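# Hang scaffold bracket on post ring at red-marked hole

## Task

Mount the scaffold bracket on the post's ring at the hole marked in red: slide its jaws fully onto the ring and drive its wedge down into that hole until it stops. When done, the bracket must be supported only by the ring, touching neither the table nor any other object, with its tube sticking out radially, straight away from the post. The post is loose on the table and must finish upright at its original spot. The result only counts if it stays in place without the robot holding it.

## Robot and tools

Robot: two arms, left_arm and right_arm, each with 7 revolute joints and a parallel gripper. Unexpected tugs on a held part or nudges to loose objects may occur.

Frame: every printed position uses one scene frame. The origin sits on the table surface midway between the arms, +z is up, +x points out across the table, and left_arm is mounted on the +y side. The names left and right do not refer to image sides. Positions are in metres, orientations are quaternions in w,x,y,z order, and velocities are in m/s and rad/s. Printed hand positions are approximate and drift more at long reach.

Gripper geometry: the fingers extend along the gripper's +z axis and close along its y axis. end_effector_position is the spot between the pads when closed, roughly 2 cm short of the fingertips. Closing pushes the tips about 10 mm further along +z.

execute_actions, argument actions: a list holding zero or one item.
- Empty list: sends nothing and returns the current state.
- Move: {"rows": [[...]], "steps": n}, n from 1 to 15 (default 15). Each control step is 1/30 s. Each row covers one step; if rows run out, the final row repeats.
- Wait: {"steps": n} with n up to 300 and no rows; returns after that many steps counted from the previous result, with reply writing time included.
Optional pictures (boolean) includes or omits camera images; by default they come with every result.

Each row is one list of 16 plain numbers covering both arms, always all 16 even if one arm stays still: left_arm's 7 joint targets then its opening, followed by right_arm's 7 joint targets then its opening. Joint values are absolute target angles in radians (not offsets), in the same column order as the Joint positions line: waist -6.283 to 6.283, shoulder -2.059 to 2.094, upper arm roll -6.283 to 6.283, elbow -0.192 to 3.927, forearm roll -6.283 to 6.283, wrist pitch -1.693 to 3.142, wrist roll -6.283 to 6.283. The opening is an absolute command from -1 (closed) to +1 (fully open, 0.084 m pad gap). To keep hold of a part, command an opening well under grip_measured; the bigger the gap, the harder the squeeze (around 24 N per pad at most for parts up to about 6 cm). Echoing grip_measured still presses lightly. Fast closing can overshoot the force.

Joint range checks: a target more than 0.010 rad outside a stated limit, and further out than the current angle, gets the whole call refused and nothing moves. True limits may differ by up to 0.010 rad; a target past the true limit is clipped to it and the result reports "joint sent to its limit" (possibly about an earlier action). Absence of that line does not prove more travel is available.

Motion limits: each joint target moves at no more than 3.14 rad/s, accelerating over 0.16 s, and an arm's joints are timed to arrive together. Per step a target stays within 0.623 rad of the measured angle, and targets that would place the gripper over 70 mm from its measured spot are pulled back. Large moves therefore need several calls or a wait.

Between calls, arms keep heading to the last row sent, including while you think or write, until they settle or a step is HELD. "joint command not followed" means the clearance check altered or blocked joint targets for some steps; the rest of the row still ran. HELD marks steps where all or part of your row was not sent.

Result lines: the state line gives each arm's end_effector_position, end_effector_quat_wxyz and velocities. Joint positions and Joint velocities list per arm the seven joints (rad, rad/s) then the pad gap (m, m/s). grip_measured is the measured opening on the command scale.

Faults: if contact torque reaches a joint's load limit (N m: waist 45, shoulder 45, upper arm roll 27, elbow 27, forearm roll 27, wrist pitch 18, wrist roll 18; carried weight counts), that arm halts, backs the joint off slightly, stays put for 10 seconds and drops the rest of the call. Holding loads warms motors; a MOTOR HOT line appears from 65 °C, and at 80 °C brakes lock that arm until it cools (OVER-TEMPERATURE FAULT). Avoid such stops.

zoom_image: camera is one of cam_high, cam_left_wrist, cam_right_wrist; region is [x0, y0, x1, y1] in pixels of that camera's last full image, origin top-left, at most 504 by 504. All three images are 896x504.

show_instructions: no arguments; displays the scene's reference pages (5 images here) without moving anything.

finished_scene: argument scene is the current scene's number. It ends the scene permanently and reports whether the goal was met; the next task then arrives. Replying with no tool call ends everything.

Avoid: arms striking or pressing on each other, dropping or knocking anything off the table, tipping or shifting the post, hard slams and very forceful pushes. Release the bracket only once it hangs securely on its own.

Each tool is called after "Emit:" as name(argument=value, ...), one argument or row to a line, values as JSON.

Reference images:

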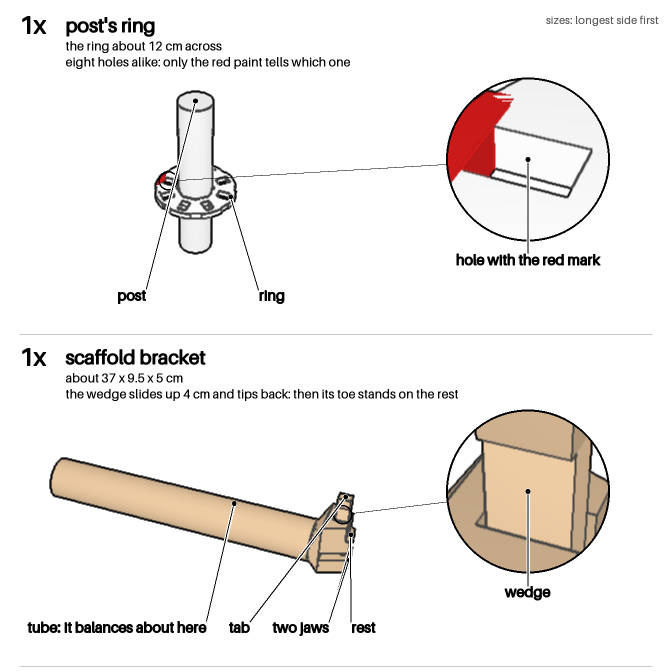

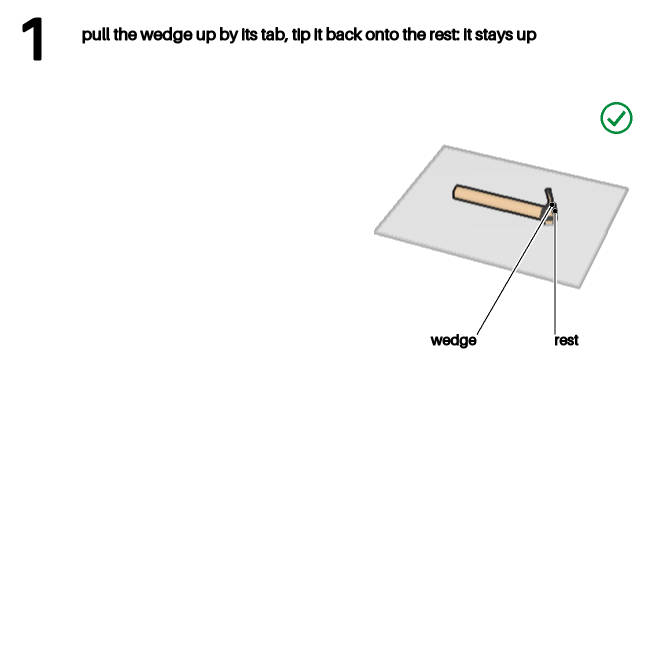

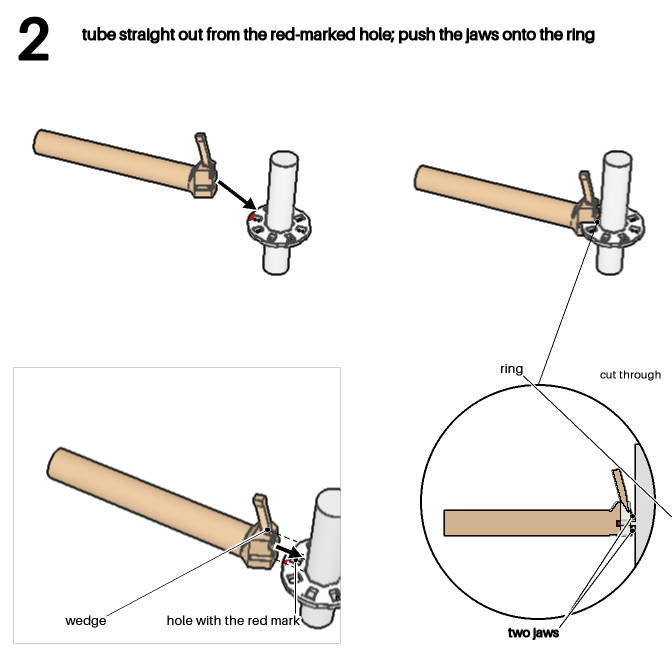

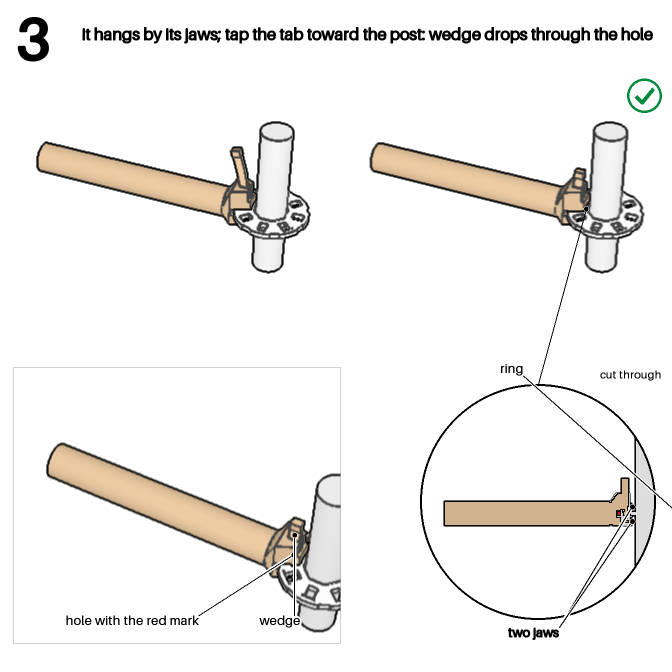

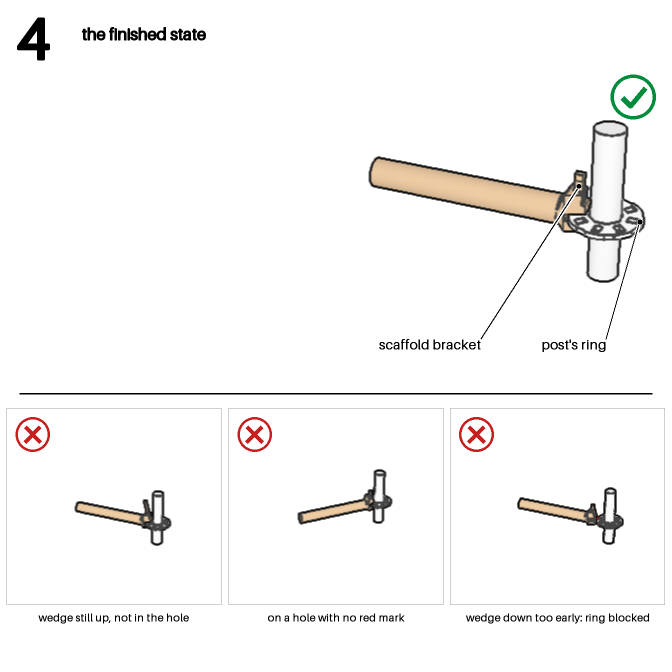

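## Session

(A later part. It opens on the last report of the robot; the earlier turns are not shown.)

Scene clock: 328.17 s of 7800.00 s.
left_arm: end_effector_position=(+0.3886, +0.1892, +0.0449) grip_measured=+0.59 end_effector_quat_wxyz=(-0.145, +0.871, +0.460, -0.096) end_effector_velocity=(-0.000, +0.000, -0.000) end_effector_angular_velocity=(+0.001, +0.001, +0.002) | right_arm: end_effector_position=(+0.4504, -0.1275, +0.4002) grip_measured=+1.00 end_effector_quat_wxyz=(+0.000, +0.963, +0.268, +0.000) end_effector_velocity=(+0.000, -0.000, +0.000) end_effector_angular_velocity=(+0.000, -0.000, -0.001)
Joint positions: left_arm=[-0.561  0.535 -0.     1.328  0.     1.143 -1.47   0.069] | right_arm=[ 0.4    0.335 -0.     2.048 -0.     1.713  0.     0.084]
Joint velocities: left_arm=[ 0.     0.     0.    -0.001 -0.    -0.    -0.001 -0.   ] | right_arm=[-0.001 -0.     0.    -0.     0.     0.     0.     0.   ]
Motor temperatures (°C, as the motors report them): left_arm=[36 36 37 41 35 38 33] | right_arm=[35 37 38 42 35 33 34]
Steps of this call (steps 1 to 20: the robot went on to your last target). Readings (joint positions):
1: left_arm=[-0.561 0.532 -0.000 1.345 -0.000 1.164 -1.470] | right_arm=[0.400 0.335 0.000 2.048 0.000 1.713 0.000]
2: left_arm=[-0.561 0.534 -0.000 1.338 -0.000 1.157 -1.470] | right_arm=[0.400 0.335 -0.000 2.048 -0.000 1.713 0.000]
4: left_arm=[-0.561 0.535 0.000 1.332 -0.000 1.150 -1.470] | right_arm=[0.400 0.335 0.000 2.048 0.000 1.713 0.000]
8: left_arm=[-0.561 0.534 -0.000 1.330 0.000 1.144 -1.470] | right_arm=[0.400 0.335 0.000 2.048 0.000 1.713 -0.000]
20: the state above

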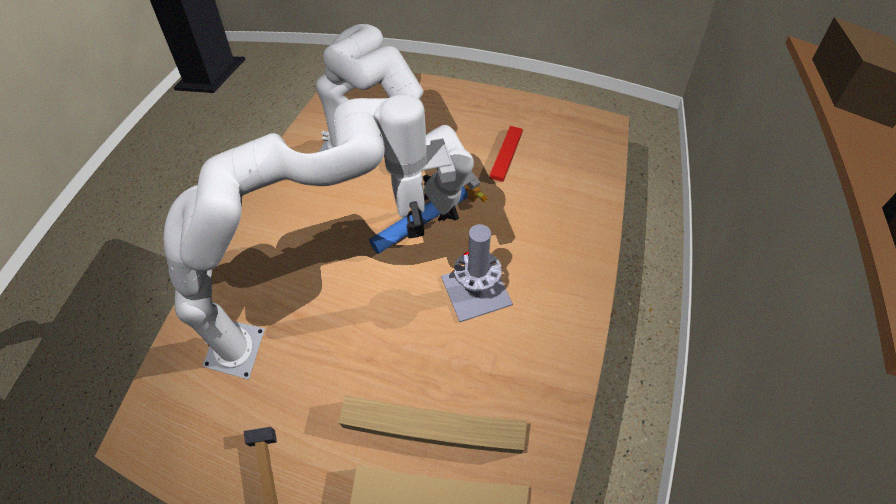

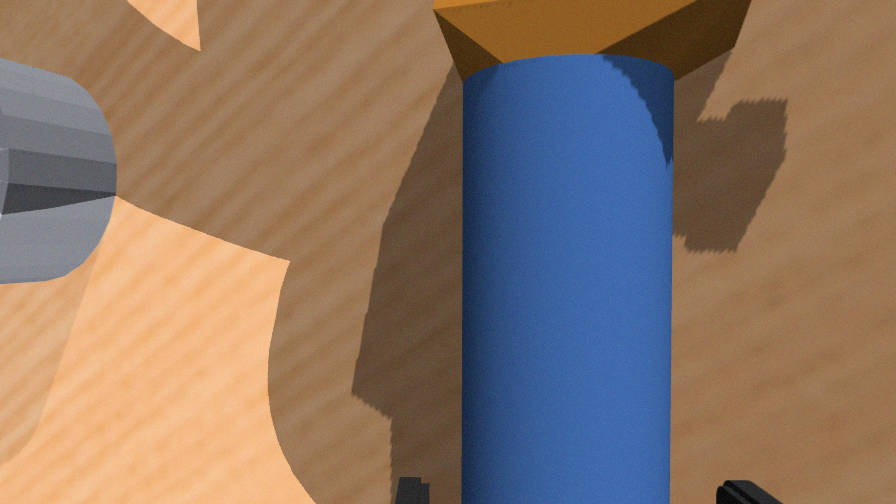

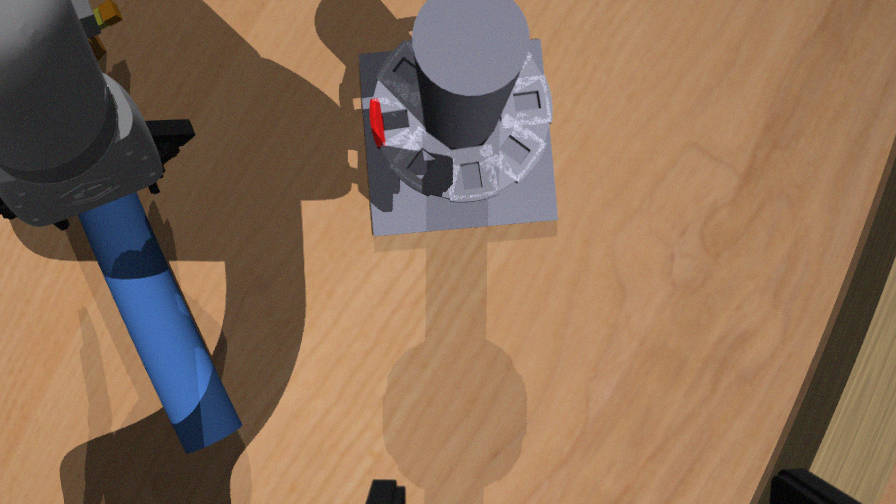

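Emit:
execute_actions(
  actions=[
    {"rows": [[-0.561,0.536,0.0,1.324,0.0,1.138,-1.47,0.45, 0.40,0.335,0.0,2.048,0.0,1.713,0.0,1],[-0.561,0.537,0.0,1.321,0.0,1.134,-1.47,0.45, 0.40,0.335,0.0,2.048,0.0,1.713,0.0,1],[-0.561,0.537,0.0,1.317,0.0,1.130,-1.47,0.4, 0.40,0.335,0.0,2.048,0.0,1.713,0.0,1],[-0.561,0.538,0.0,1.313,0.0,1.125,-1.47,0.4, 0.40,0.335,0.0,2.048,0.0,1.713,0.0,1]], "steps": 15},
  ],
)

Scene clock: 349.43 s of 7800.00 s.
left_arm: end_effector_position=(+0.3863, +0.1905, +0.0391) grip_measured=+0.39 end_effector_quat_wxyz=(-0.145, +0.871, +0.460, -0.096) end_effector_velocity=(-0.001, +0.002, -0.002) end_effector_angular_velocity=(+0.002, +0.002, +0.001) | right_arm: end_effector_position=(+0.4504, -0.1275, +0.4002) grip_measured=+1.00 end_effector_quat_wxyz=(+0.000, +0.963, +0.268, +0.000) end_effector_velocity=(-0.000, -0.000, +0.000) end_effector_angular_velocity=(+0.000, -0.000, -0.000)
Joint positions: left_arm=[-0.561  0.538 -0.     1.313  0.     1.125 -1.47   0.061] | right_arm=[ 0.4    0.335 -0.     2.048  0.     1.713  0.     0.084]
Joint velocities: left_arm=[ 0.001  0.001  0.001 -0.004  0.    -0.002  0.001  0.   ] | right_arm=[-0.    -0.001  0.    -0.     0.     0.    -0.    -0.   ]
Motor temperatures (°C, as the motors report them): left_arm=[36 36 37 41 35 38 33] | right_arm=[35 37 38 42 35 33 34]
Steps of this call (steps 1 to 15: the robot went on to your last target; steps 16 to 90: nothing new was sent; then 17.77 s passed at rest; steps 91 to 105: all 15 steps of this action). Readings (joint positions):
91: left_arm=[-0.561 0.535 0.000 1.328 -0.000 1.143 -1.470] | right_arm=[0.400 0.335 0.000 2.048 -0.000 1.713 0.000]
92: left_arm=[-0.561 0.535 0.000 1.327 0.000 1.141 -1.470] | right_arm=[0.400 0.335 0.000 2.048 -0.000 1.713 0.000]
94: left_arm=[-0.561 0.536 -0.000 1.323 0.000 1.136 -1.470] | right_arm=[0.400 0.335 0.000 2.048 -0.000 1.713 -0.000]
98: left_arm=[-0.561 0.538 0.000 1.314 -0.000 1.128 -1.470] | right_arm=[0.400 0.335 0.000 2.048 -0.000 1.713 0.000]
105: the state above

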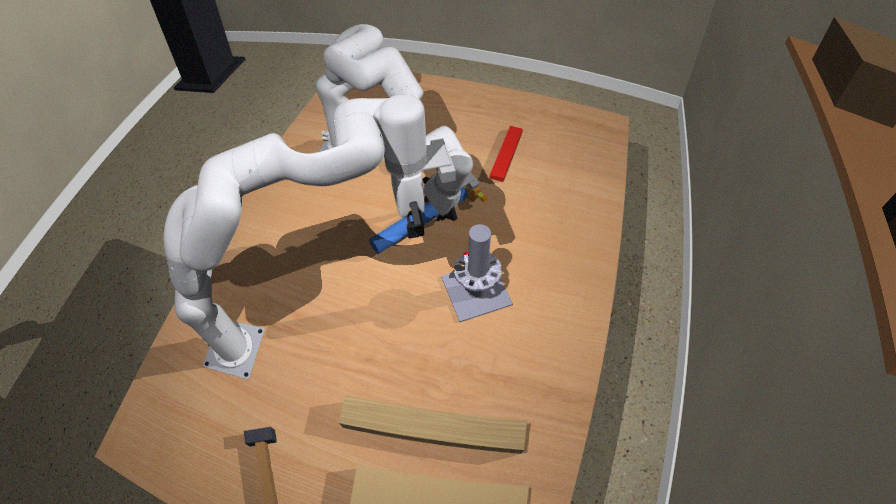

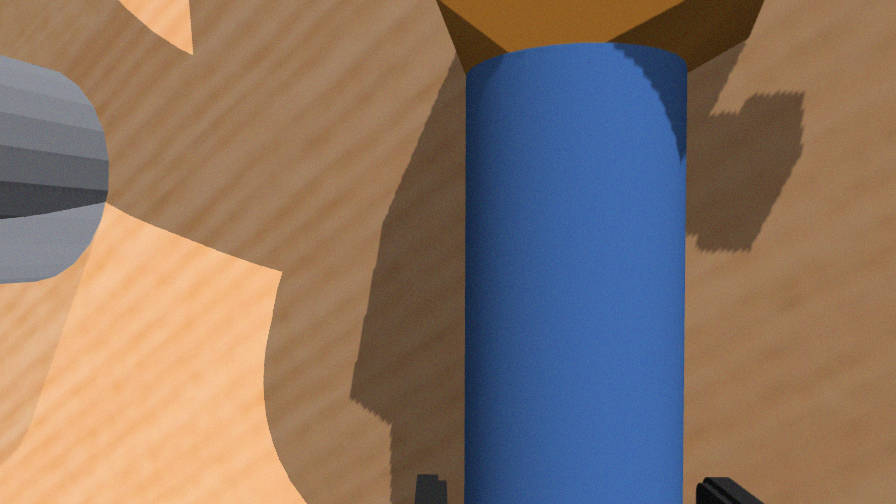

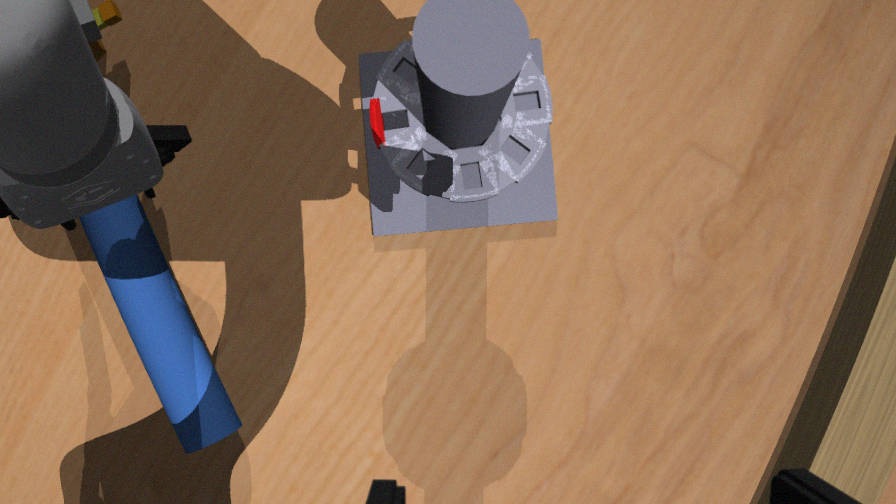

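Emit:
execute_actions(
  actions=[
    {"rows": [[-0.561,0.539,0.0,1.309,0.0,1.120,-1.47,0.3, 0.40,0.335,0.0,2.048,0.0,1.713,0.0,1],[-0.561,0.539,0.0,1.309,0.0,1.120,-1.47,0.25, 0.40,0.335,0.0,2.048,0.0,1.713,0.0,1],[-0.561,0.539,0.0,1.309,0.0,1.120,-1.47,0.2, 0.40,0.335,0.0,2.048,0.0,1.713,0.0,1],[-0.561,0.539,0.0,1.309,0.0,1.120,-1.47,0.15, 0.40,0.335,0.0,2.048,0.0,1.713,0.0,1],[-0.561,0.539,0.0,1.309,0.0,1.120,-1.47,0.1, 0.40,0.335,0.0,2.048,0.0,1.713,0.0,1],[-0.561,0.539,0.0,1.309,0.0,1.120,-1.47,0.05, 0.40,0.335,0.0,2.048,0.0,1.713,0.0,1],[-0.561,0.539,0.0,1.309,0.0,1.120,-1.47,0.0, 0.40,0.335,0.0,2.048,0.0,1.713,0.0,1],[-0.561,0.539,0.0,1.309,0.0,1.120,-1.47,-0.1, 0.40,0.335,0.0,2.048,0.0,1.713,0.0,1],[-0.561,0.539,0.0,1.309,0.0,1.120,-1.47,-0.2, 0.40,0.335,0.0,2.048,0.0,1.713,0.0,1],[-0.561,0.539,0.0,1.309,0.0,1.120,-1.47,-0.4, 0.40,0.335,0.0,2.048,0.0,1.713,0.0,1],[-0.561,0.539,0.0,1.309,0.0,1.120,-1.47,-0.6, 0.40,0.335,0.0,2.048,0.0,1.713,0.0,1],[-0.561,0.539,0.0,1.309,0.0,1.120,-1.47,-0.8, 0.40,0.335,0.0,2.048,0.0,1.713,0.0,1],[-0.561,0.539,0.0,1.309,0.0,1.120,-1.47,-1.0, 0.40,0.335,0.0,2.048,0.0,1.713,0.0,1]], "steps": 15},
  ],
)

Scene clock: 365.93 s of 7800.00 s.
left_arm: end_effector_position=(+0.3854, +0.1911, +0.0377) grip_measured=+0.13 end_effector_quat_wxyz=(-0.145, +0.870, +0.460, -0.097) end_effector_velocity=(+0.001, -0.001, +0.000) end_effector_angular_velocity=(-0.001, -0.002, -0.000) | right_arm: end_effector_position=(+0.4504, -0.1275, +0.4002) grip_measured=+1.00 end_effector_quat_wxyz=(+0.000, +0.963, +0.268, +0.000) end_effector_velocity=(+0.000, +0.000, -0.001) end_effector_angular_velocity=(-0.001, +0.001, -0.001)
Joint positions: left_arm=[-0.561  0.538  0.     1.309 -0.     1.122 -1.47   0.05 ] | right_arm=[ 0.4    0.335  0.     2.048  0.     1.713 -0.     0.084]
Joint velocities: left_arm=[-0.     0.001 -0.     0.001  0.001 -0.002 -0.001  0.   ] | right_arm=[ 0.     0.001 -0.001  0.     0.    -0.     0.001 -0.   ]
Motor temperatures (°C, as the motors report them): left_arm=[36 36 37 41 35 38 33] | right_arm=[35 37 38 42 35 33 34]
Steps of this call (steps 1 to 15: the robot went on to your last target; steps 16 to 90: nothing new was sent; then 13.00 s passed at rest; steps 91 to 105: all 15 steps of this action). Readings (joint positions):
91: left_arm=[-0.561 0.538 -0.000 1.313 -0.000 1.125 -1.470] | right_arm=[0.400 0.335 0.000 2.048 0.000 1.713 0.000]
92: left_arm=[-0.561 0.538 0.000 1.312 0.000 1.124 -1.470] | right_arm=[0.400 0.335 -0.000 2.048 -0.000 1.713 0.000]
94: left_arm=[-0.561 0.539 0.000 1.310 0.000 1.122 -1.470] | right_arm=[0.400 0.335 0.000 2.048 0.000 1.713 0.000]
98: left_arm=[-0.561 0.538 0.000 1.309 -0.000 1.122 -1.470] | right_arm=[0.400 0.335 0.000 2.048 -0.000 1.713 -0.000]
105: the state above

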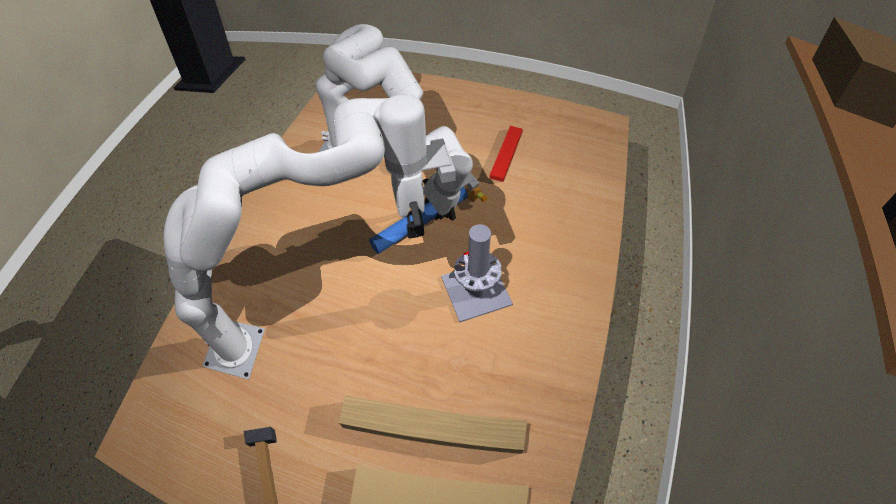

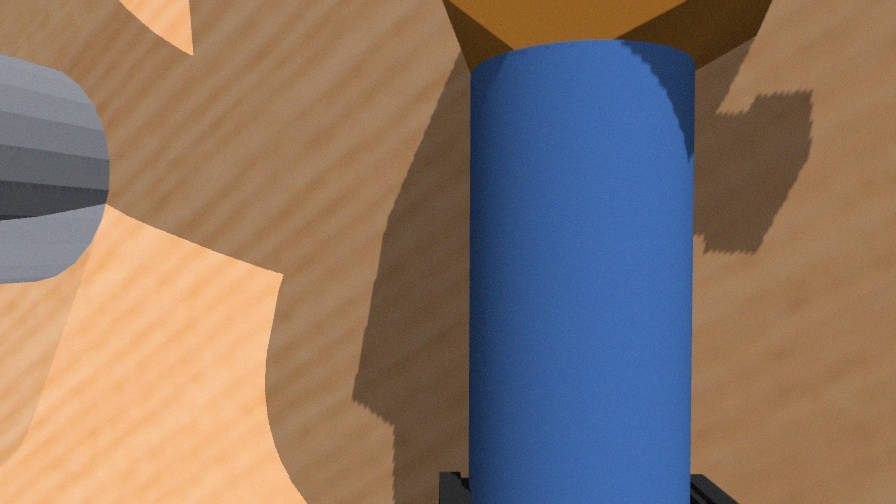

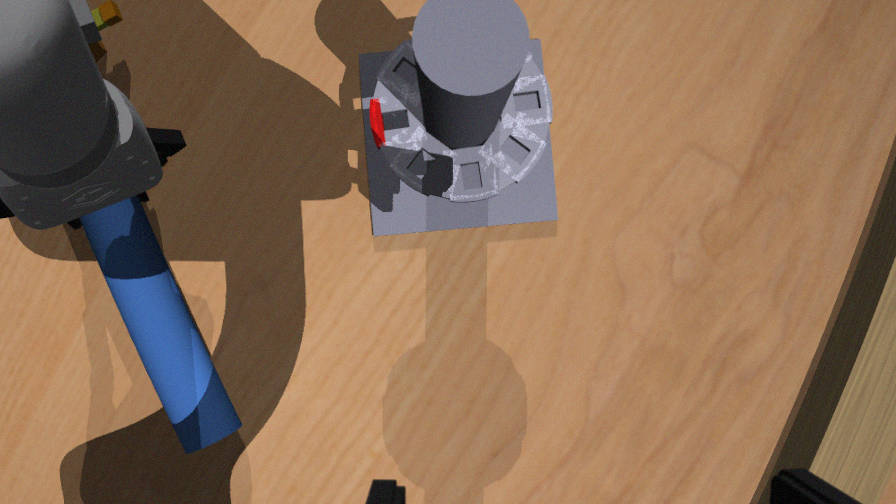

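Emit:
execute_actions(
  actions=[
    {"rows": [[-0.561,0.539,0.0,1.309,0.0,1.121,-1.47,0.28, 0.40,0.335,0.0,2.048,0.0,1.713,0.0,1],[-0.561,0.539,0.0,1.309,0.0,1.121,-1.47,0.28, 0.40,0.335,0.0,2.048,0.0,1.713,0.0,1],[-0.561,0.539,0.0,1.309,0.0,1.121,-1.47,0.28, 0.40,0.335,0.0,2.048,0.0,1.713,0.0,1],[-0.561,0.539,0.0,1.309,0.0,1.121,-1.47,0.28, 0.40,0.335,0.0,2.048,0.0,1.713,0.0,1],[-0.561,0.539,0.0,1.309,0.0,1.121,-1.47,0.28, 0.40,0.335,0.0,2.048,0.0,1.713,0.0,1],[-0.561,0.540,0.0,1.305,0.0,1.116,-1.47,0.28, 0.40,0.335,0.0,2.048,0.0,1.713,0.0,1],[-0.561,0.541,0.0,1.302,0.0,1.112,-1.47,0.28, 0.40,0.335,0.0,2.048,0.0,1.713,0.0,1],[-0.561,0.542,0.0,1.299,0.0,1.108,-1.47,0.28, 0.40,0.335,0.0,2.048,0.0,1.713,0.0,1],[-0.561,0.5425,0.0,1.296,0.0,1.104,-1.47,0.28, 0.40,0.335,0.0,2.048,0.0,1.713,0.0,1]], "steps": 15},
  ],
  pictures=false,
)

Emit:
execute_actions(
  actions=[
    {"rows": [[-0.561,0.5425,0.0,1.296,0.0,1.104,-1.47,0.28, 0.40,0.335,0.0,2.048,0.0,1.713,0.0,1],[-0.561,0.5425,0.0,1.296,0.0,1.104,-1.47,0.28, 0.40,0.335,0.0,2.048,0.0,1.713,0.0,1],[-0.561,0.5425,0.0,1.296,0.0,1.104,-1.47,0.28, 0.40,0.335,0.0,2.048,0.0,1.713,0.0,1],[-0.561,0.5425,0.0,1.296,0.0,1.104,-1.47,0.22, 0.40,0.335,0.0,2.048,0.0,1.713,0.0,1],[-0.561,0.5425,0.0,1.296,0.0,1.104,-1.47,0.17, 0.40,0.335,0.0,2.048,0.0,1.713,0.0,1],[-0.561,0.5425,0.0,1.296,0.0,1.104,-1.47,0.12, 0.40,0.335,0.0,2.048,0.0,1.713,0.0,1],[-0.561,0.5425,0.0,1.296,0.0,1.104,-1.47,0.05, 0.40,0.335,0.0,2.048,0.0,1.713,0.0,1],[-0.561,0.5425,0.0,1.296,0.0,1.104,-1.47,-0.05, 0.40,0.335,0.0,2.048,0.0,1.713,0.0,1],[-0.561,0.5425,0.0,1.296,0.0,1.104,-1.47,-0.2, 0.40,0.335,0.0,2.048,0.0,1.713,0.0,1],[-0.561,0.5425,0.0,1.296,0.0,1.104,-1.47,-0.4, 0.40,0.335,0.0,2.048,0.0,1.713,0.0,1],[-0.561,0.5425,0.0,1.296,0.0,1.104,-1.47,-0.7, 0.40,0.335,0.0,2.048,0.0,1.713,0.0,1],[-0.561,0.5425,0.0,1.296,0.0,1.104,-1.47,-1.0, 0.40,0.335,0.0,2.048,0.0,1.713,0.0,1]], "steps": 15},
  ],
)

Scene clock: 390.80 s of 7800.00 s.
left_arm: end_effector_position=(+0.3833, +0.1921, +0.0316) grip_measured=+0.27 end_effector_quat_wxyz=(-0.145, +0.870, +0.460, -0.097) end_effector_velocity=(+0.001, -0.001, +0.002) end_effector_angular_velocity=(-0.005, -0.009, -0.000) | right_arm: end_effector_position=(+0.4504, -0.1275, +0.4002) grip_measured=+1.00 end_effector_quat_wxyz=(+0.000, +0.963, +0.268, +0.000) end_effector_velocity=(+0.000, -0.000, +0.000) end_effector_angular_velocity=(-0.002, -0.002, +0.002)
Joint positions: left_arm=[-0.561  0.543 -0.     1.297 -0.     1.104 -1.47   0.056] | right_arm=[ 0.4    0.335 -0.     2.048 -0.     1.713 -0.     0.084]
Joint velocities: left_arm=[-0.    -0.007 -0.    -0.004  0.    -0.007 -0.     0.   ] | right_arm=[ 0.001  0.     0.     0.001 -0.003  0.    -0.001 -0.   ]
Motor temperatures (°C, as the motors report them): left_arm=[36 36 37 41 35 39 33] | right_arm=[35 37 38 43 35 33 34]
Steps of this call (steps 1 to 15: the robot went on to your last target; steps 16 to 90: nothing new was sent; then 21.37 s passed at rest; steps 91 to 105: all 15 steps of this action). Readings (joint positions):
91: left_arm=[-0.561 0.539 0.000 1.309 0.000 1.121 -1.470] | right_arm=[0.400 0.335 -0.000 2.048 0.000 1.713 0.000]
92: left_arm=[-0.561 0.540 -0.000 1.309 -0.000 1.117 -1.470] | right_arm=[0.400 0.335 0.000 2.048 -0.000 1.713 0.000]
94: left_arm=[-0.561 0.544 -0.001 1.309 -0.000 1.114 -1.470] | right_arm=[0.400 0.335 -0.000 2.048 -0.000 1.713 0.000]
98: left_arm=[-0.561 0.543 -0.000 1.306 -0.000 1.113 -1.470] | right_arm=[0.400 0.335 0.000 2.048 0.000 1.713 -0.000]
105: the state above

Scene clock: 391.30 s of 7800.00 s.
left_arm: end_effector_position=(+0.3832, +0.1922, +0.0319) grip_measured=+0.13 end_effector_quat_wxyz=(-0.145, +0.870, +0.460, -0.097) end_effector_velocity=(+0.000, -0.000, -0.000) end_effector_angular_velocity=(-0.000, -0.001, -0.002) | right_arm: end_effector_position=(+0.4504, -0.1275, +0.4002) grip_measured=+1.00 end_effector_quat_wxyz=(+0.000, +0.963, +0.268, +0.000) end_effector_velocity=(-0.000, +0.000, -0.000) end_effector_angular_velocity=(-0.001, +0.000, -0.001)
Joint positions: left_arm=[-0.561  0.542  0.     1.296 -0.     1.104 -1.47   0.05 ] | right_arm=[ 0.4    0.335  0.     2.048 -0.     1.713 -0.     0.084]
Joint velocities: left_arm=[-0.     0.    -0.     0.     0.001 -0.001  0.001  0.   ] | right_arm=[ 0.     0.     0.    -0.    -0.     0.     0.001 -0.   ]
Motor temperatures (°C, as the motors report them): left_arm=[36 36 37 41 35 39 33] | right_arm=[35 37 38 43 35 33 34]
Steps of this call (steps 1 to 15: all 15 steps of this action). Readings (joint positions):
1: left_arm=[-0.561 0.543 -0.000 1.297 -0.000 1.104 -1.470] | right_arm=[0.400 0.335 0.000 2.048 -0.000 1.713 0.000]
2: left_arm=[-0.561 0.543 -0.000 1.296 -0.000 1.104 -1.470] | right_arm=[0.400 0.335 -0.000 2.048 -0.000 1.713 -0.000]
4: left_arm=[-0.561 0.543 -0.000 1.296 -0.000 1.104 -1.470] | right_arm=[0.400 0.335 0.000 2.048 -0.000 1.713 0.000]
8: left_arm=[-0.561 0.542 0.000 1.296 -0.000 1.105 -1.470] | right_arm=[0.400 0.335 -0.000 2.048 0.000 1.713 -0.000]
15: the state above

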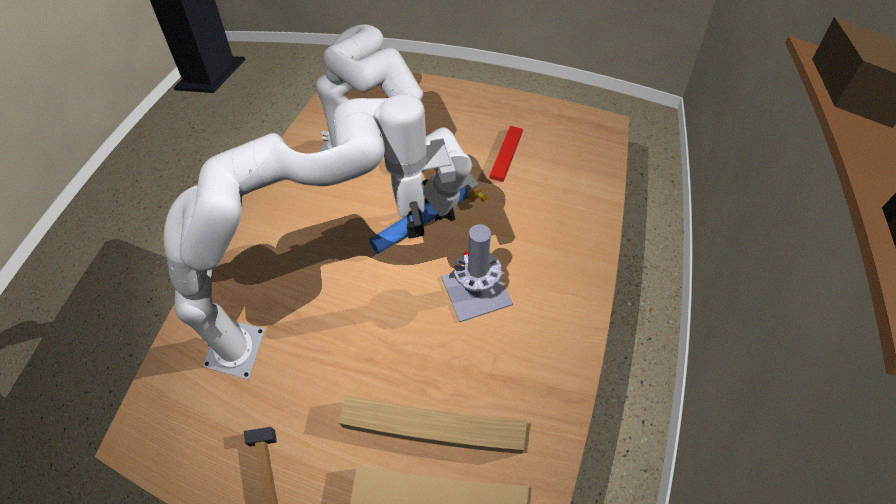

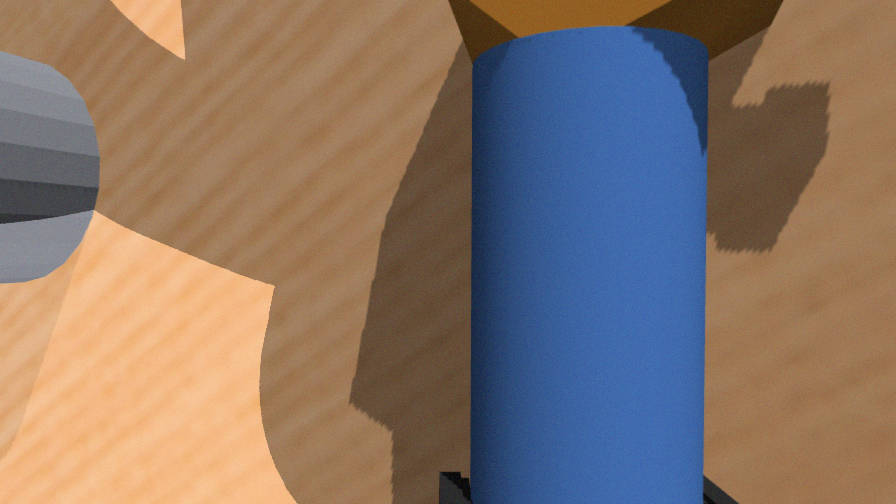

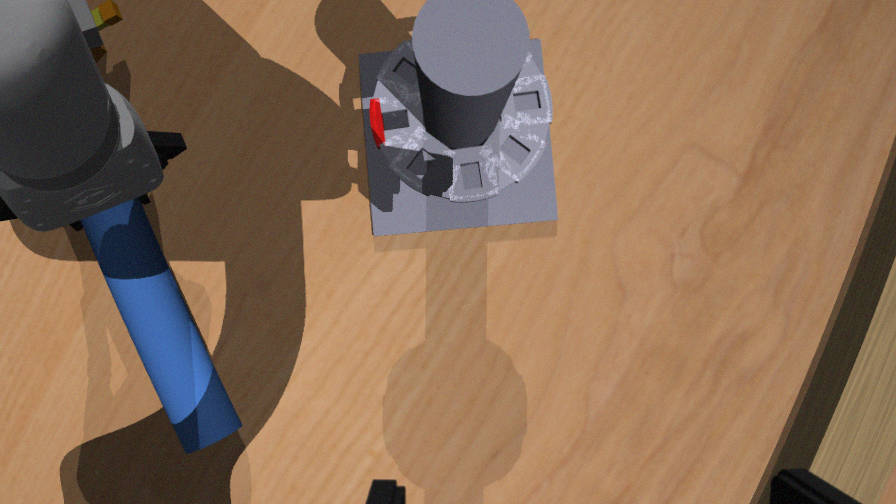

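Emit:
execute_actions(
  actions=[
    {"rows": [[-0.561,0.535,0.0,1.303,0.0,1.118,-1.47,-1, 0.40,0.335,0.0,2.048,0.0,1.713,0.0,1],[-0.561,0.527,0.0,1.310,0.0,1.133,-1.47,-1, 0.40,0.335,0.0,2.048,0.0,1.713,0.0,1],[-0.561,0.516,0.0,1.320,0.0,1.154,-1.47,-1, 0.40,0.335,0.0,2.048,0.0,1.713,0.0,1],[-0.561,0.504,0.0,1.330,0.0,1.176,-1.47,-1, 0.40,0.335,0.0,2.048,0.0,1.713,0.0,1],[-0.561,0.492,0.0,1.341,0.0,1.199,-1.47,-1, 0.40,0.335,0.0,2.048,0.0,1.713,0.0,1],[-0.561,0.480,0.0,1.352,0.0,1.222,-1.47,-1, 0.40,0.335,0.0,2.048,0.0,1.713,0.0,1],[-0.561,0.468,0.0,1.363,0.0,1.245,-1.47,-1, 0.40,0.335,0.0,2.048,0.0,1.713,0.0,1],[-0.561,0.456,0.0,1.374,0.0,1.268,-1.47,-1, 0.40,0.335,0.0,2.048,0.0,1.713,0.0,1],[-0.561,0.444,0.0,1.385,0.0,1.291,-1.47,-1, 0.40,0.335,0.0,2.048,0.0,1.713,0.0,1],[-0.561,0.432,0.0,1.396,0.0,1.314,-1.47,-1, 0.40,0.335,0.0,2.048,0.0,1.713,0.0,1],[-0.561,0.420,0.0,1.406,0.0,1.336,-1.47,-1, 0.40,0.335,0.0,2.048,0.0,1.713,0.0,1],[-0.561,0.409,0.0,1.416,0.0,1.357,-1.47,-1, 0.40,0.335,0.0,2.048,0.0,1.713,0.0,1],[-0.561,0.400,0.0,1.424,0.0,1.374,-1.47,-1, 0.40,0.335,0.0,2.048,0.0,1.713,0.0,1],[-0.561,0.394,0.0,1.430,0.0,1.386,-1.47,-1, 0.40,0.335,0.0,2.048,0.0,1.713,0.0,1],[-0.561,0.390,0.0,1.433,0.0,1.393,-1.47,-1, 0.40,0.335,0.0,2.048,0.0,1.713,0.0,1]], "steps": 15},
  ],
  pictures=false,
)

Emit:
execute_actions(
  actions=[
    {"steps": 20},
  ],
)

Scene clock: 445.70 s of 7800.00 s.
left_arm: end_effector_position=(+0.3917, +0.1876, +0.1296) grip_measured=+0.13 end_effector_quat_wxyz=(-0.144, +0.871, +0.461, -0.096) end_effector_velocity=(-0.004, +0.002, +0.231) end_effector_angular_velocity=(-0.002, -0.004, +0.001) | right_arm: end_effector_position=(+0.4504, -0.1275, +0.4002) grip_measured=+1.00 end_effector_quat_wxyz=(+0.000, +0.963, +0.268, +0.000) end_effector_velocity=(+0.000, -0.000, -0.001) end_effector_angular_velocity=(-0.001, +0.000, +0.000)
Joint positions: left_arm=[-0.561  0.416  0.     1.41  -0.     1.341 -1.47   0.05 ] | right_arm=[ 0.4    0.335  0.     2.048 -0.     1.713 -0.     0.084]
Joint velocities: left_arm=[-0.001 -0.295  0.001  0.257 -0.001  0.548 -0.     0.   ] | right_arm=[-0.001  0.001  0.    -0.    -0.001 -0.    -0.001  0.   ]
Motor temperatures (°C, as the motors report them): left_arm=[36 36 37 41 35 38 33] | right_arm=[35 37 38 43 35 33 34]
Steps of this call (steps 1 to 15: the robot went on to your last target; steps 16 to 90: nothing new was sent; then 50.90 s passed at rest; steps 91 to 105: all 15 steps of this action). Readings (joint positions):
91: left_arm=[-0.561 0.542 0.000 1.296 0.000 1.104 -1.470] | right_arm=[0.400 0.335 -0.000 2.048 0.000 1.713 -0.000]
92: left_arm=[-0.561 0.542 0.000 1.297 0.000 1.106 -1.470] | right_arm=[0.400 0.335 -0.000 2.048 -0.000 1.713 -0.000]
94: left_arm=[-0.561 0.538 -0.000 1.301 0.000 1.122 -1.469] | right_arm=[0.400 0.335 0.000 2.048 -0.000 1.713 -0.000]
98: left_arm=[-0.561 0.501 -0.000 1.334 -0.000 1.191 -1.470] | right_arm=[0.400 0.335 -0.000 2.048 -0.000 1.713 0.000]
105: the state above

Scene clock: 446.37 s of 7800.00 s.
left_arm: end_effector_position=(+0.3902, +0.1884, +0.1500) grip_measured=+0.13 end_effector_quat_wxyz=(-0.145, +0.870, +0.460, -0.097) end_effector_velocity=(+0.001, +0.002, +0.000) end_effector_angular_velocity=(+0.001, -0.000, +0.004) | right_arm: end_effector_position=(+0.4504, -0.1275, +0.4002) grip_measured=+1.00 end_effector_quat_wxyz=(+0.000, +0.963, +0.268, +0.000) end_effector_velocity=(-0.000, +0.000, -0.000) end_effector_angular_velocity=(-0.001, +0.000, -0.000)
Joint positions: left_arm=[-0.561  0.39  -0.     1.433  0.     1.393 -1.47   0.05 ] | right_arm=[ 0.4    0.335  0.     2.048 -0.     1.713  0.     0.084]
Joint velocities: left_arm=[ 0.002 -0.001  0.002 -0.001  0.     0.001 -0.    -0.   ] | right_arm=[ 0.001  0.     0.    -0.    -0.001  0.     0.001  0.   ]
Motor temperatures (°C, as the motors report them): left_arm=[36 36 37 41 35 38 33] | right_arm=[35 37 38 43 35 33 34]
Steps of this call (steps 1 to 20: the robot went on to your last target). Readings (joint positions):
1: left_arm=[-0.561 0.407 0.000 1.418 -0.000 1.358 -1.470] | right_arm=[0.400 0.335 0.000 2.048 -0.000 1.713 0.000]
2: left_arm=[-0.561 0.400 0.000 1.424 -0.000 1.369 -1.470] | right_arm=[0.400 0.335 0.000 2.048 0.000 1.713 0.000]
4: left_arm=[-0.561 0.393 -0.000 1.430 -0.001 1.382 -1.470] | right_arm=[0.400 0.335 -0.000 2.048 -0.000 1.713 -0.000]
8: left_arm=[-0.561 0.393 -0.000 1.430 0.000 1.391 -1.470] | right_arm=[0.400 0.335 -0.000 2.048 -0.000 1.713 0.000]
20: the state above

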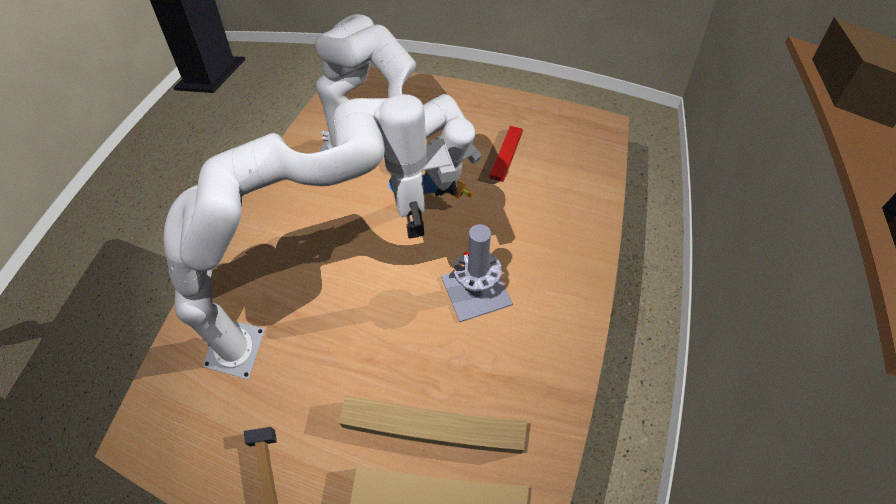

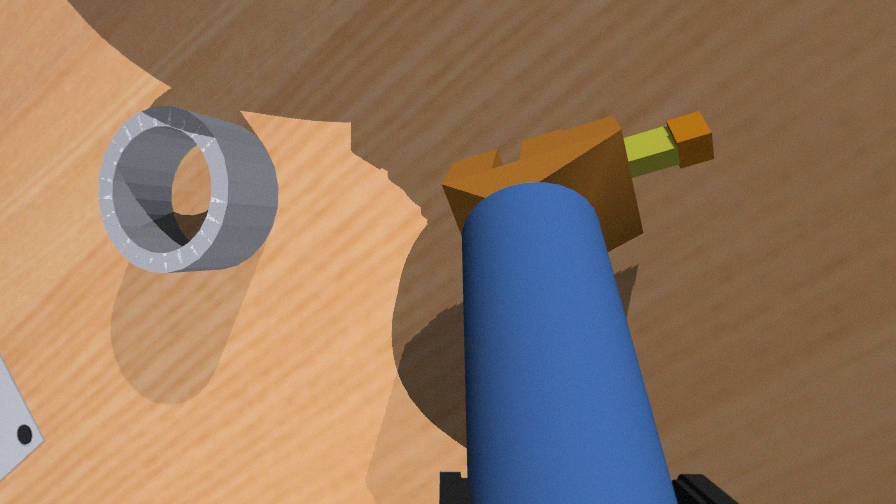

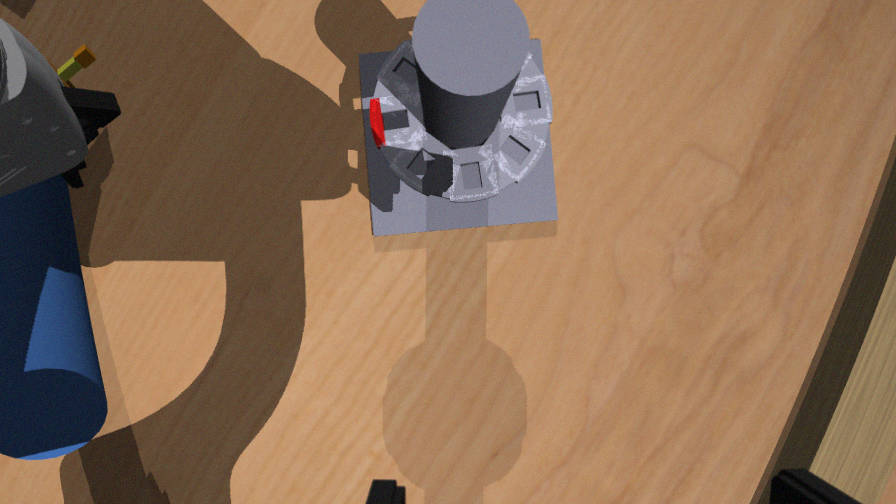

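Emit:
execute_actions(
  actions=[
    {"rows": [[-0.561,0.364,0.0,1.400,0.0,1.350,-1.477,-1, 0.40,0.335,0.0,2.048,0.0,1.713,0.0,1],[-0.561,0.338,0.0,1.368,0.0,1.306,-1.483,-1, 0.40,0.335,0.0,2.048,0.0,1.713,0.0,1],[-0.561,0.312,0.0,1.335,0.0,1.263,-1.49,-1, 0.40,0.335,0.0,2.048,0.0,1.713,0.0,1],[-0.561,0.286,0.0,1.303,0.0,1.220,-1.497,-1, 0.40,0.335,0.0,2.048,0.0,1.713,0.0,1],[-0.561,0.260,0.0,1.270,0.0,1.176,-1.504,-1, 0.40,0.335,0.0,2.048,0.0,1.713,0.0,1],[-0.561,0.234,0.0,1.237,0.0,1.133,-1.51,-1, 0.40,0.335,0.0,2.048,0.0,1.713,0.0,1],[-0.561,0.208,0.0,1.205,0.0,1.090,-1.517,-1, 0.40,0.335,0.0,2.048,0.0,1.713,0.0,1],[-0.561,0.182,0.0,1.172,0.0,1.046,-1.524,-1, 0.40,0.335,0.0,2.048,0.0,1.713,0.0,1],[-0.561,0.156,0.0,1.140,0.0,1.003,-1.531,-1, 0.40,0.335,0.0,2.048,0.0,1.713,0.0,1],[-0.561,0.130,0.0,1.107,0.0,0.960,-1.537,-1, 0.40,0.335,0.0,2.048,0.0,1.713,0.0,1],[-0.561,0.104,0.0,1.074,0.0,0.916,-1.544,-1, 0.40,0.335,0.0,2.048,0.0,1.713,0.0,1],[-0.561,0.078,0.0,1.042,0.0,0.873,-1.551,-1, 0.40,0.335,0.0,2.048,0.0,1.713,0.0,1],[-0.561,0.052,0.0,1.009,0.0,0.830,-1.558,-1, 0.40,0.335,0.0,2.048,0.0,1.713,0.0,1],[-0.561,0.026,0.0,0.977,0.0,0.786,-1.564,-1, 0.40,0.335,0.0,2.048,0.0,1.713,0.0,1],[-0.561,0.001,0.0,0.944,0.0,0.743,-1.571,-1, 0.40,0.335,0.0,2.048,0.0,1.713,0.0,1]], "steps": 15},
  ],
  pictures=false,
)

Emit:
execute_actions(
  actions=[
    {"rows": [[-0.561,-0.002,0.0,0.919,0.0,0.687,-1.571,-1, 0.40,0.335,0.0,2.048,0.0,1.713,0.0,1],[-0.561,-0.004,0.0,0.894,0.0,0.631,-1.571,-1, 0.40,0.335,0.0,2.048,0.0,1.713,0.0,1],[-0.561,-0.007,0.0,0.868,0.0,0.575,-1.571,-1, 0.40,0.335,0.0,2.048,0.0,1.713,0.0,1],[-0.561,-0.009,0.0,0.843,0.0,0.519,-1.571,-1, 0.40,0.335,0.0,2.048,0.0,1.713,0.0,1],[-0.561,-0.011,0.0,0.818,0.0,0.463,-1.571,-1, 0.40,0.335,0.0,2.048,0.0,1.713,0.0,1],[-0.561,-0.014,0.0,0.793,0.0,0.407,-1.571,-1, 0.40,0.335,0.0,2.048,0.0,1.713,0.0,1],[-0.561,-0.016,0.0,0.768,0.0,0.351,-1.571,-1, 0.40,0.335,0.0,2.048,0.0,1.713,0.0,1],[-0.561,-0.019,0.0,0.743,0.0,0.295,-1.571,-1, 0.40,0.335,0.0,2.048,0.0,1.713,0.0,1],[-0.561,-0.021,0.0,0.717,0.0,0.239,-1.571,-1, 0.40,0.335,0.0,2.048,0.0,1.713,0.0,1],[-0.561,-0.024,0.0,0.692,0.0,0.183,-1.571,-1, 0.40,0.335,0.0,2.048,0.0,1.713,0.0,1],[-0.561,-0.026,0.0,0.667,0.0,0.127,-1.571,-1, 0.40,0.335,0.0,2.048,0.0,1.713,0.0,1],[-0.561,-0.029,0.0,0.642,0.0,0.071,-1.571,-1, 0.40,0.335,0.0,2.048,0.0,1.713,0.0,1],[-0.561,-0.031,0.0,0.617,0.0,0.015,-1.571,-1, 0.40,0.335,0.0,2.048,0.0,1.713,0.0,1],[-0.561,-0.034,0.0,0.591,0.0,-0.041,-1.571,-1, 0.40,0.335,0.0,2.048,0.0,1.713,0.0,1],[-0.561,-0.036,0.0,0.566,0.0,-0.098,-1.571,-1, 0.40,0.335,0.0,2.048,0.0,1.713,0.0,1]], "steps": 15},
  ],
  pictures=false,
)

Emit:
execute_actions(
  actions=[
    {"steps": 20},
  ],
)

Scene clock: 524.07 s of 7800.00 s.
left_arm: end_effector_position=(+0.4060, +0.1798, +0.1761) grip_measured=+0.13 end_effector_quat_wxyz=(+0.022, +0.866, +0.500, +0.013) end_effector_velocity=(+0.017, -0.008, +0.090) end_effector_angular_velocity=(-0.519, -0.936, +0.199) | right_arm: end_effector_position=(+0.4504, -0.1275, +0.4002) grip_measured=+1.00 end_effector_quat_wxyz=(+0.000, +0.963, +0.268, +0.000) end_effector_velocity=(-0.000, +0.000, -0.000) end_effector_angular_velocity=(-0.000, +0.000, -0.000)
Joint positions: left_arm=[-0.561  0.104  0.     1.074  0.     0.919 -1.544  0.05 ] | right_arm=[0.4   0.335 0.    2.048 0.    1.713 0.    0.084]
Joint velocities: left_arm=[ 0.    -0.767  0.001 -0.976  0.    -1.279 -0.198  0.   ] | right_arm=[ 0.001  0.     0.     0.    -0.     0.     0.001  0.   ]
Motor temperatures (°C, as the motors report them): left_arm=[36 38 37 45 35 38 33] | right_arm=[35 37 38 43 35 33 34]
Steps of this call (steps 1 to 15: the robot went on to your last target; steps 16 to 90: nothing new was sent; then 74.20 s passed at rest; steps 91 to 105: all 15 steps of this action). Readings (joint positions):
91: left_arm=[-0.561 0.390 0.000 1.433 -0.000 1.393 -1.470] | right_arm=[0.400 0.335 0.000 2.048 -0.000 1.713 0.000]
92: left_arm=[-0.561 0.388 0.000 1.430 -0.000 1.388 -1.471] | right_arm=[0.400 0.335 0.000 2.048 0.000 1.713 0.000]
94: left_arm=[-0.561 0.367 0.000 1.401 -0.000 1.351 -1.477] | right_arm=[0.400 0.335 -0.000 2.048 -0.000 1.713 0.000]
98: left_arm=[-0.561 0.281 0.000 1.296 0.000 1.212 -1.498] | right_arm=[0.400 0.335 0.000 2.048 -0.000 1.713 0.000]
105: the state above

Scene clock: 524.57 s of 7800.00 s.
left_arm: end_effector_position=(+0.4270, +0.1684, +0.1746) grip_measured=+0.13 end_effector_quat_wxyz=(+0.234, +0.827, +0.492, +0.140) end_effector_velocity=(+0.011, -0.008, +0.023) end_effector_angular_velocity=(-0.486, -0.897, -0.003) | right_arm: end_effector_position=(+0.4504, -0.1275, +0.4002) grip_measured=+1.00 end_effector_quat_wxyz=(+0.000, +0.963, +0.268, +0.000) end_effector_velocity=(+0.000, -0.000, +0.000) end_effector_angular_velocity=(-0.000, -0.001, -0.003)
Joint positions: left_arm=[-0.561 -0.024  0.     0.675  0.     0.146 -1.571  0.05 ] | right_arm=[ 0.4    0.335 -0.     2.048  0.     1.713 -0.     0.084]
Joint velocities: left_arm=[-0.001 -0.089 -0.002 -0.738  0.    -1.67   0.    -0.   ] | right_arm=[-0.    -0.    -0.     0.    -0.001 -0.     0.003 -0.   ]
Motor temperatures (°C, as the motors report them): left_arm=[36 37 37 45 35 38 33] | right_arm=[35 37 38 43 35 33 34]
Steps of this call (steps 1 to 15: all 15 steps of this action). Readings (joint positions):
1: left_arm=[-0.561 0.079 0.000 1.042 0.000 0.876 -1.551] | right_arm=[0.400 0.335 0.000 2.048 0.000 1.713 0.000]
2: left_arm=[-0.561 0.054 0.000 1.011 0.000 0.832 -1.557] | right_arm=[0.400 0.335 0.000 2.048 0.000 1.713 0.000]
4: left_arm=[-0.561 0.020 0.000 0.955 0.000 0.738 -1.565] | right_arm=[0.400 0.335 0.000 2.048 -0.000 1.713 0.000]
8: left_arm=[-0.561 -0.004 -0.000 0.851 0.000 0.531 -1.570] | right_arm=[0.400 0.335 -0.000 2.048 -0.000 1.713 0.000]
15: the state above

Scene clock: 525.23 s of 7800.00 s.
left_arm: end_effector_position=(+0.4253, +0.1693, +0.1799) grip_measured=+0.13 end_effector_quat_wxyz=(+0.295, +0.807, +0.481, +0.175) end_effector_velocity=(+0.001, -0.001, +0.002) end_effector_angular_velocity=(-0.002, -0.005, -0.001) | right_arm: end_effector_position=(+0.4504, -0.1275, +0.4002) grip_measured=+1.00 end_effector_quat_wxyz=(+0.000, +0.963, +0.268, +0.000) end_effector_velocity=(-0.000, +0.000, +0.000) end_effector_angular_velocity=(-0.000, -0.000, +0.002)
Joint positions: left_arm=[-0.561 -0.036  0.     0.566 -0.    -0.098 -1.571  0.05 ] | right_arm=[0.4   0.335 0.    2.048 0.    1.713 0.    0.084]
Joint velocities: left_arm=[ 0.    -0.001 -0.     0.001  0.001 -0.004  0.     0.   ] | right_arm=[ 0.    -0.    -0.    -0.    -0.    -0.    -0.002 -0.   ]
Motor temperatures (°C, as the motors report them): left_arm=[36 37 37 45 35 38 33] | right_arm=[35 37 38 43 35 33 34]
Steps of this call (steps 1 to 20: the robot went on to your last target). Readings (joint positions):
1: left_arm=[-0.561 -0.027 -0.000 0.650 0.000 0.090 -1.571] | right_arm=[0.400 0.335 0.000 2.048 -0.000 1.713 0.000]
2: left_arm=[-0.561 -0.030 -0.000 0.626 0.000 0.038 -1.571] | right_arm=[0.400 0.335 0.000 2.048 0.000 1.713 -0.000]
4: left_arm=[-0.561 -0.033 -0.000 0.592 0.000 -0.035 -1.571] | right_arm=[0.400 0.335 0.000 2.048 0.000 1.713 -0.000]
8: left_arm=[-0.561 -0.035 0.000 0.572 -0.000 -0.084 -1.571] | right_arm=[0.400 0.335 0.000 2.048 -0.000 1.713 -0.000]
20: the state above

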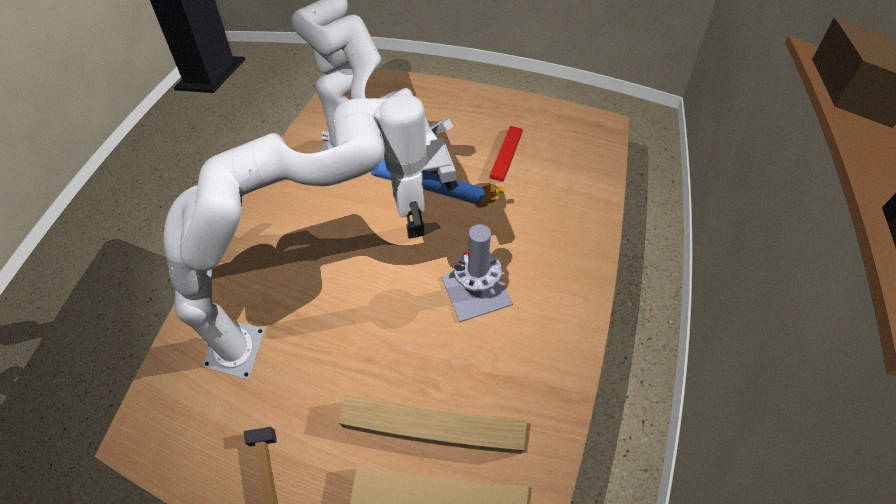

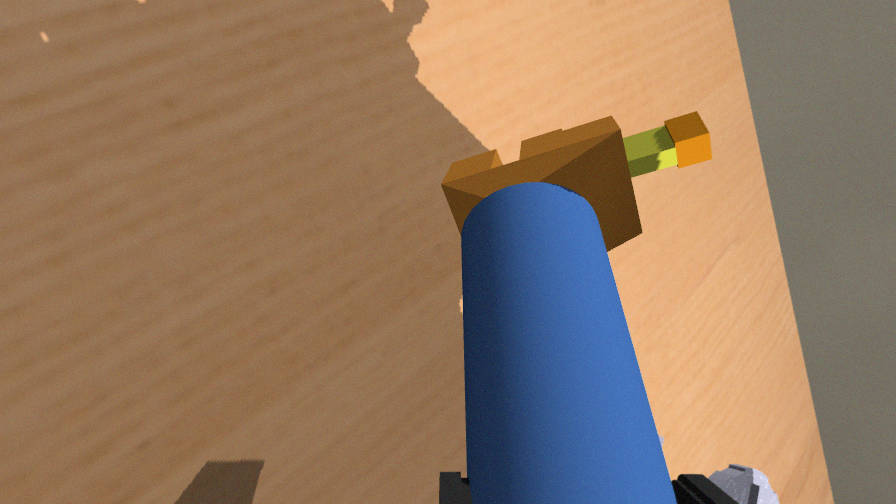

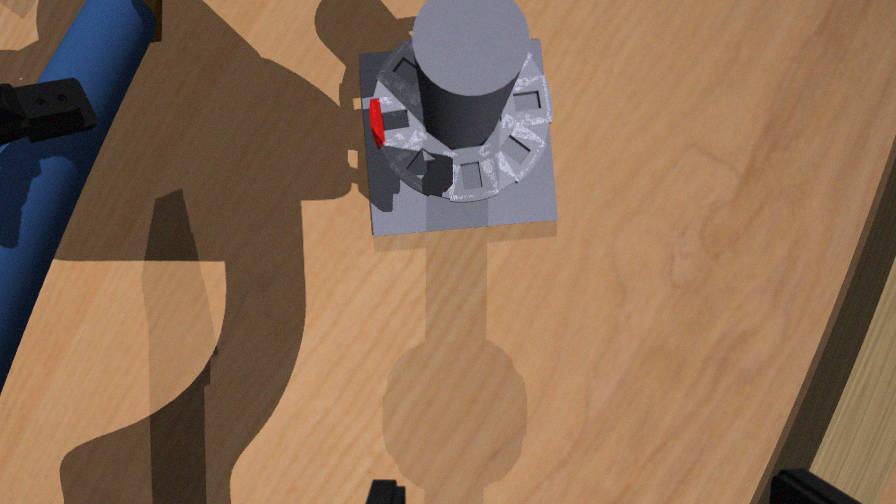

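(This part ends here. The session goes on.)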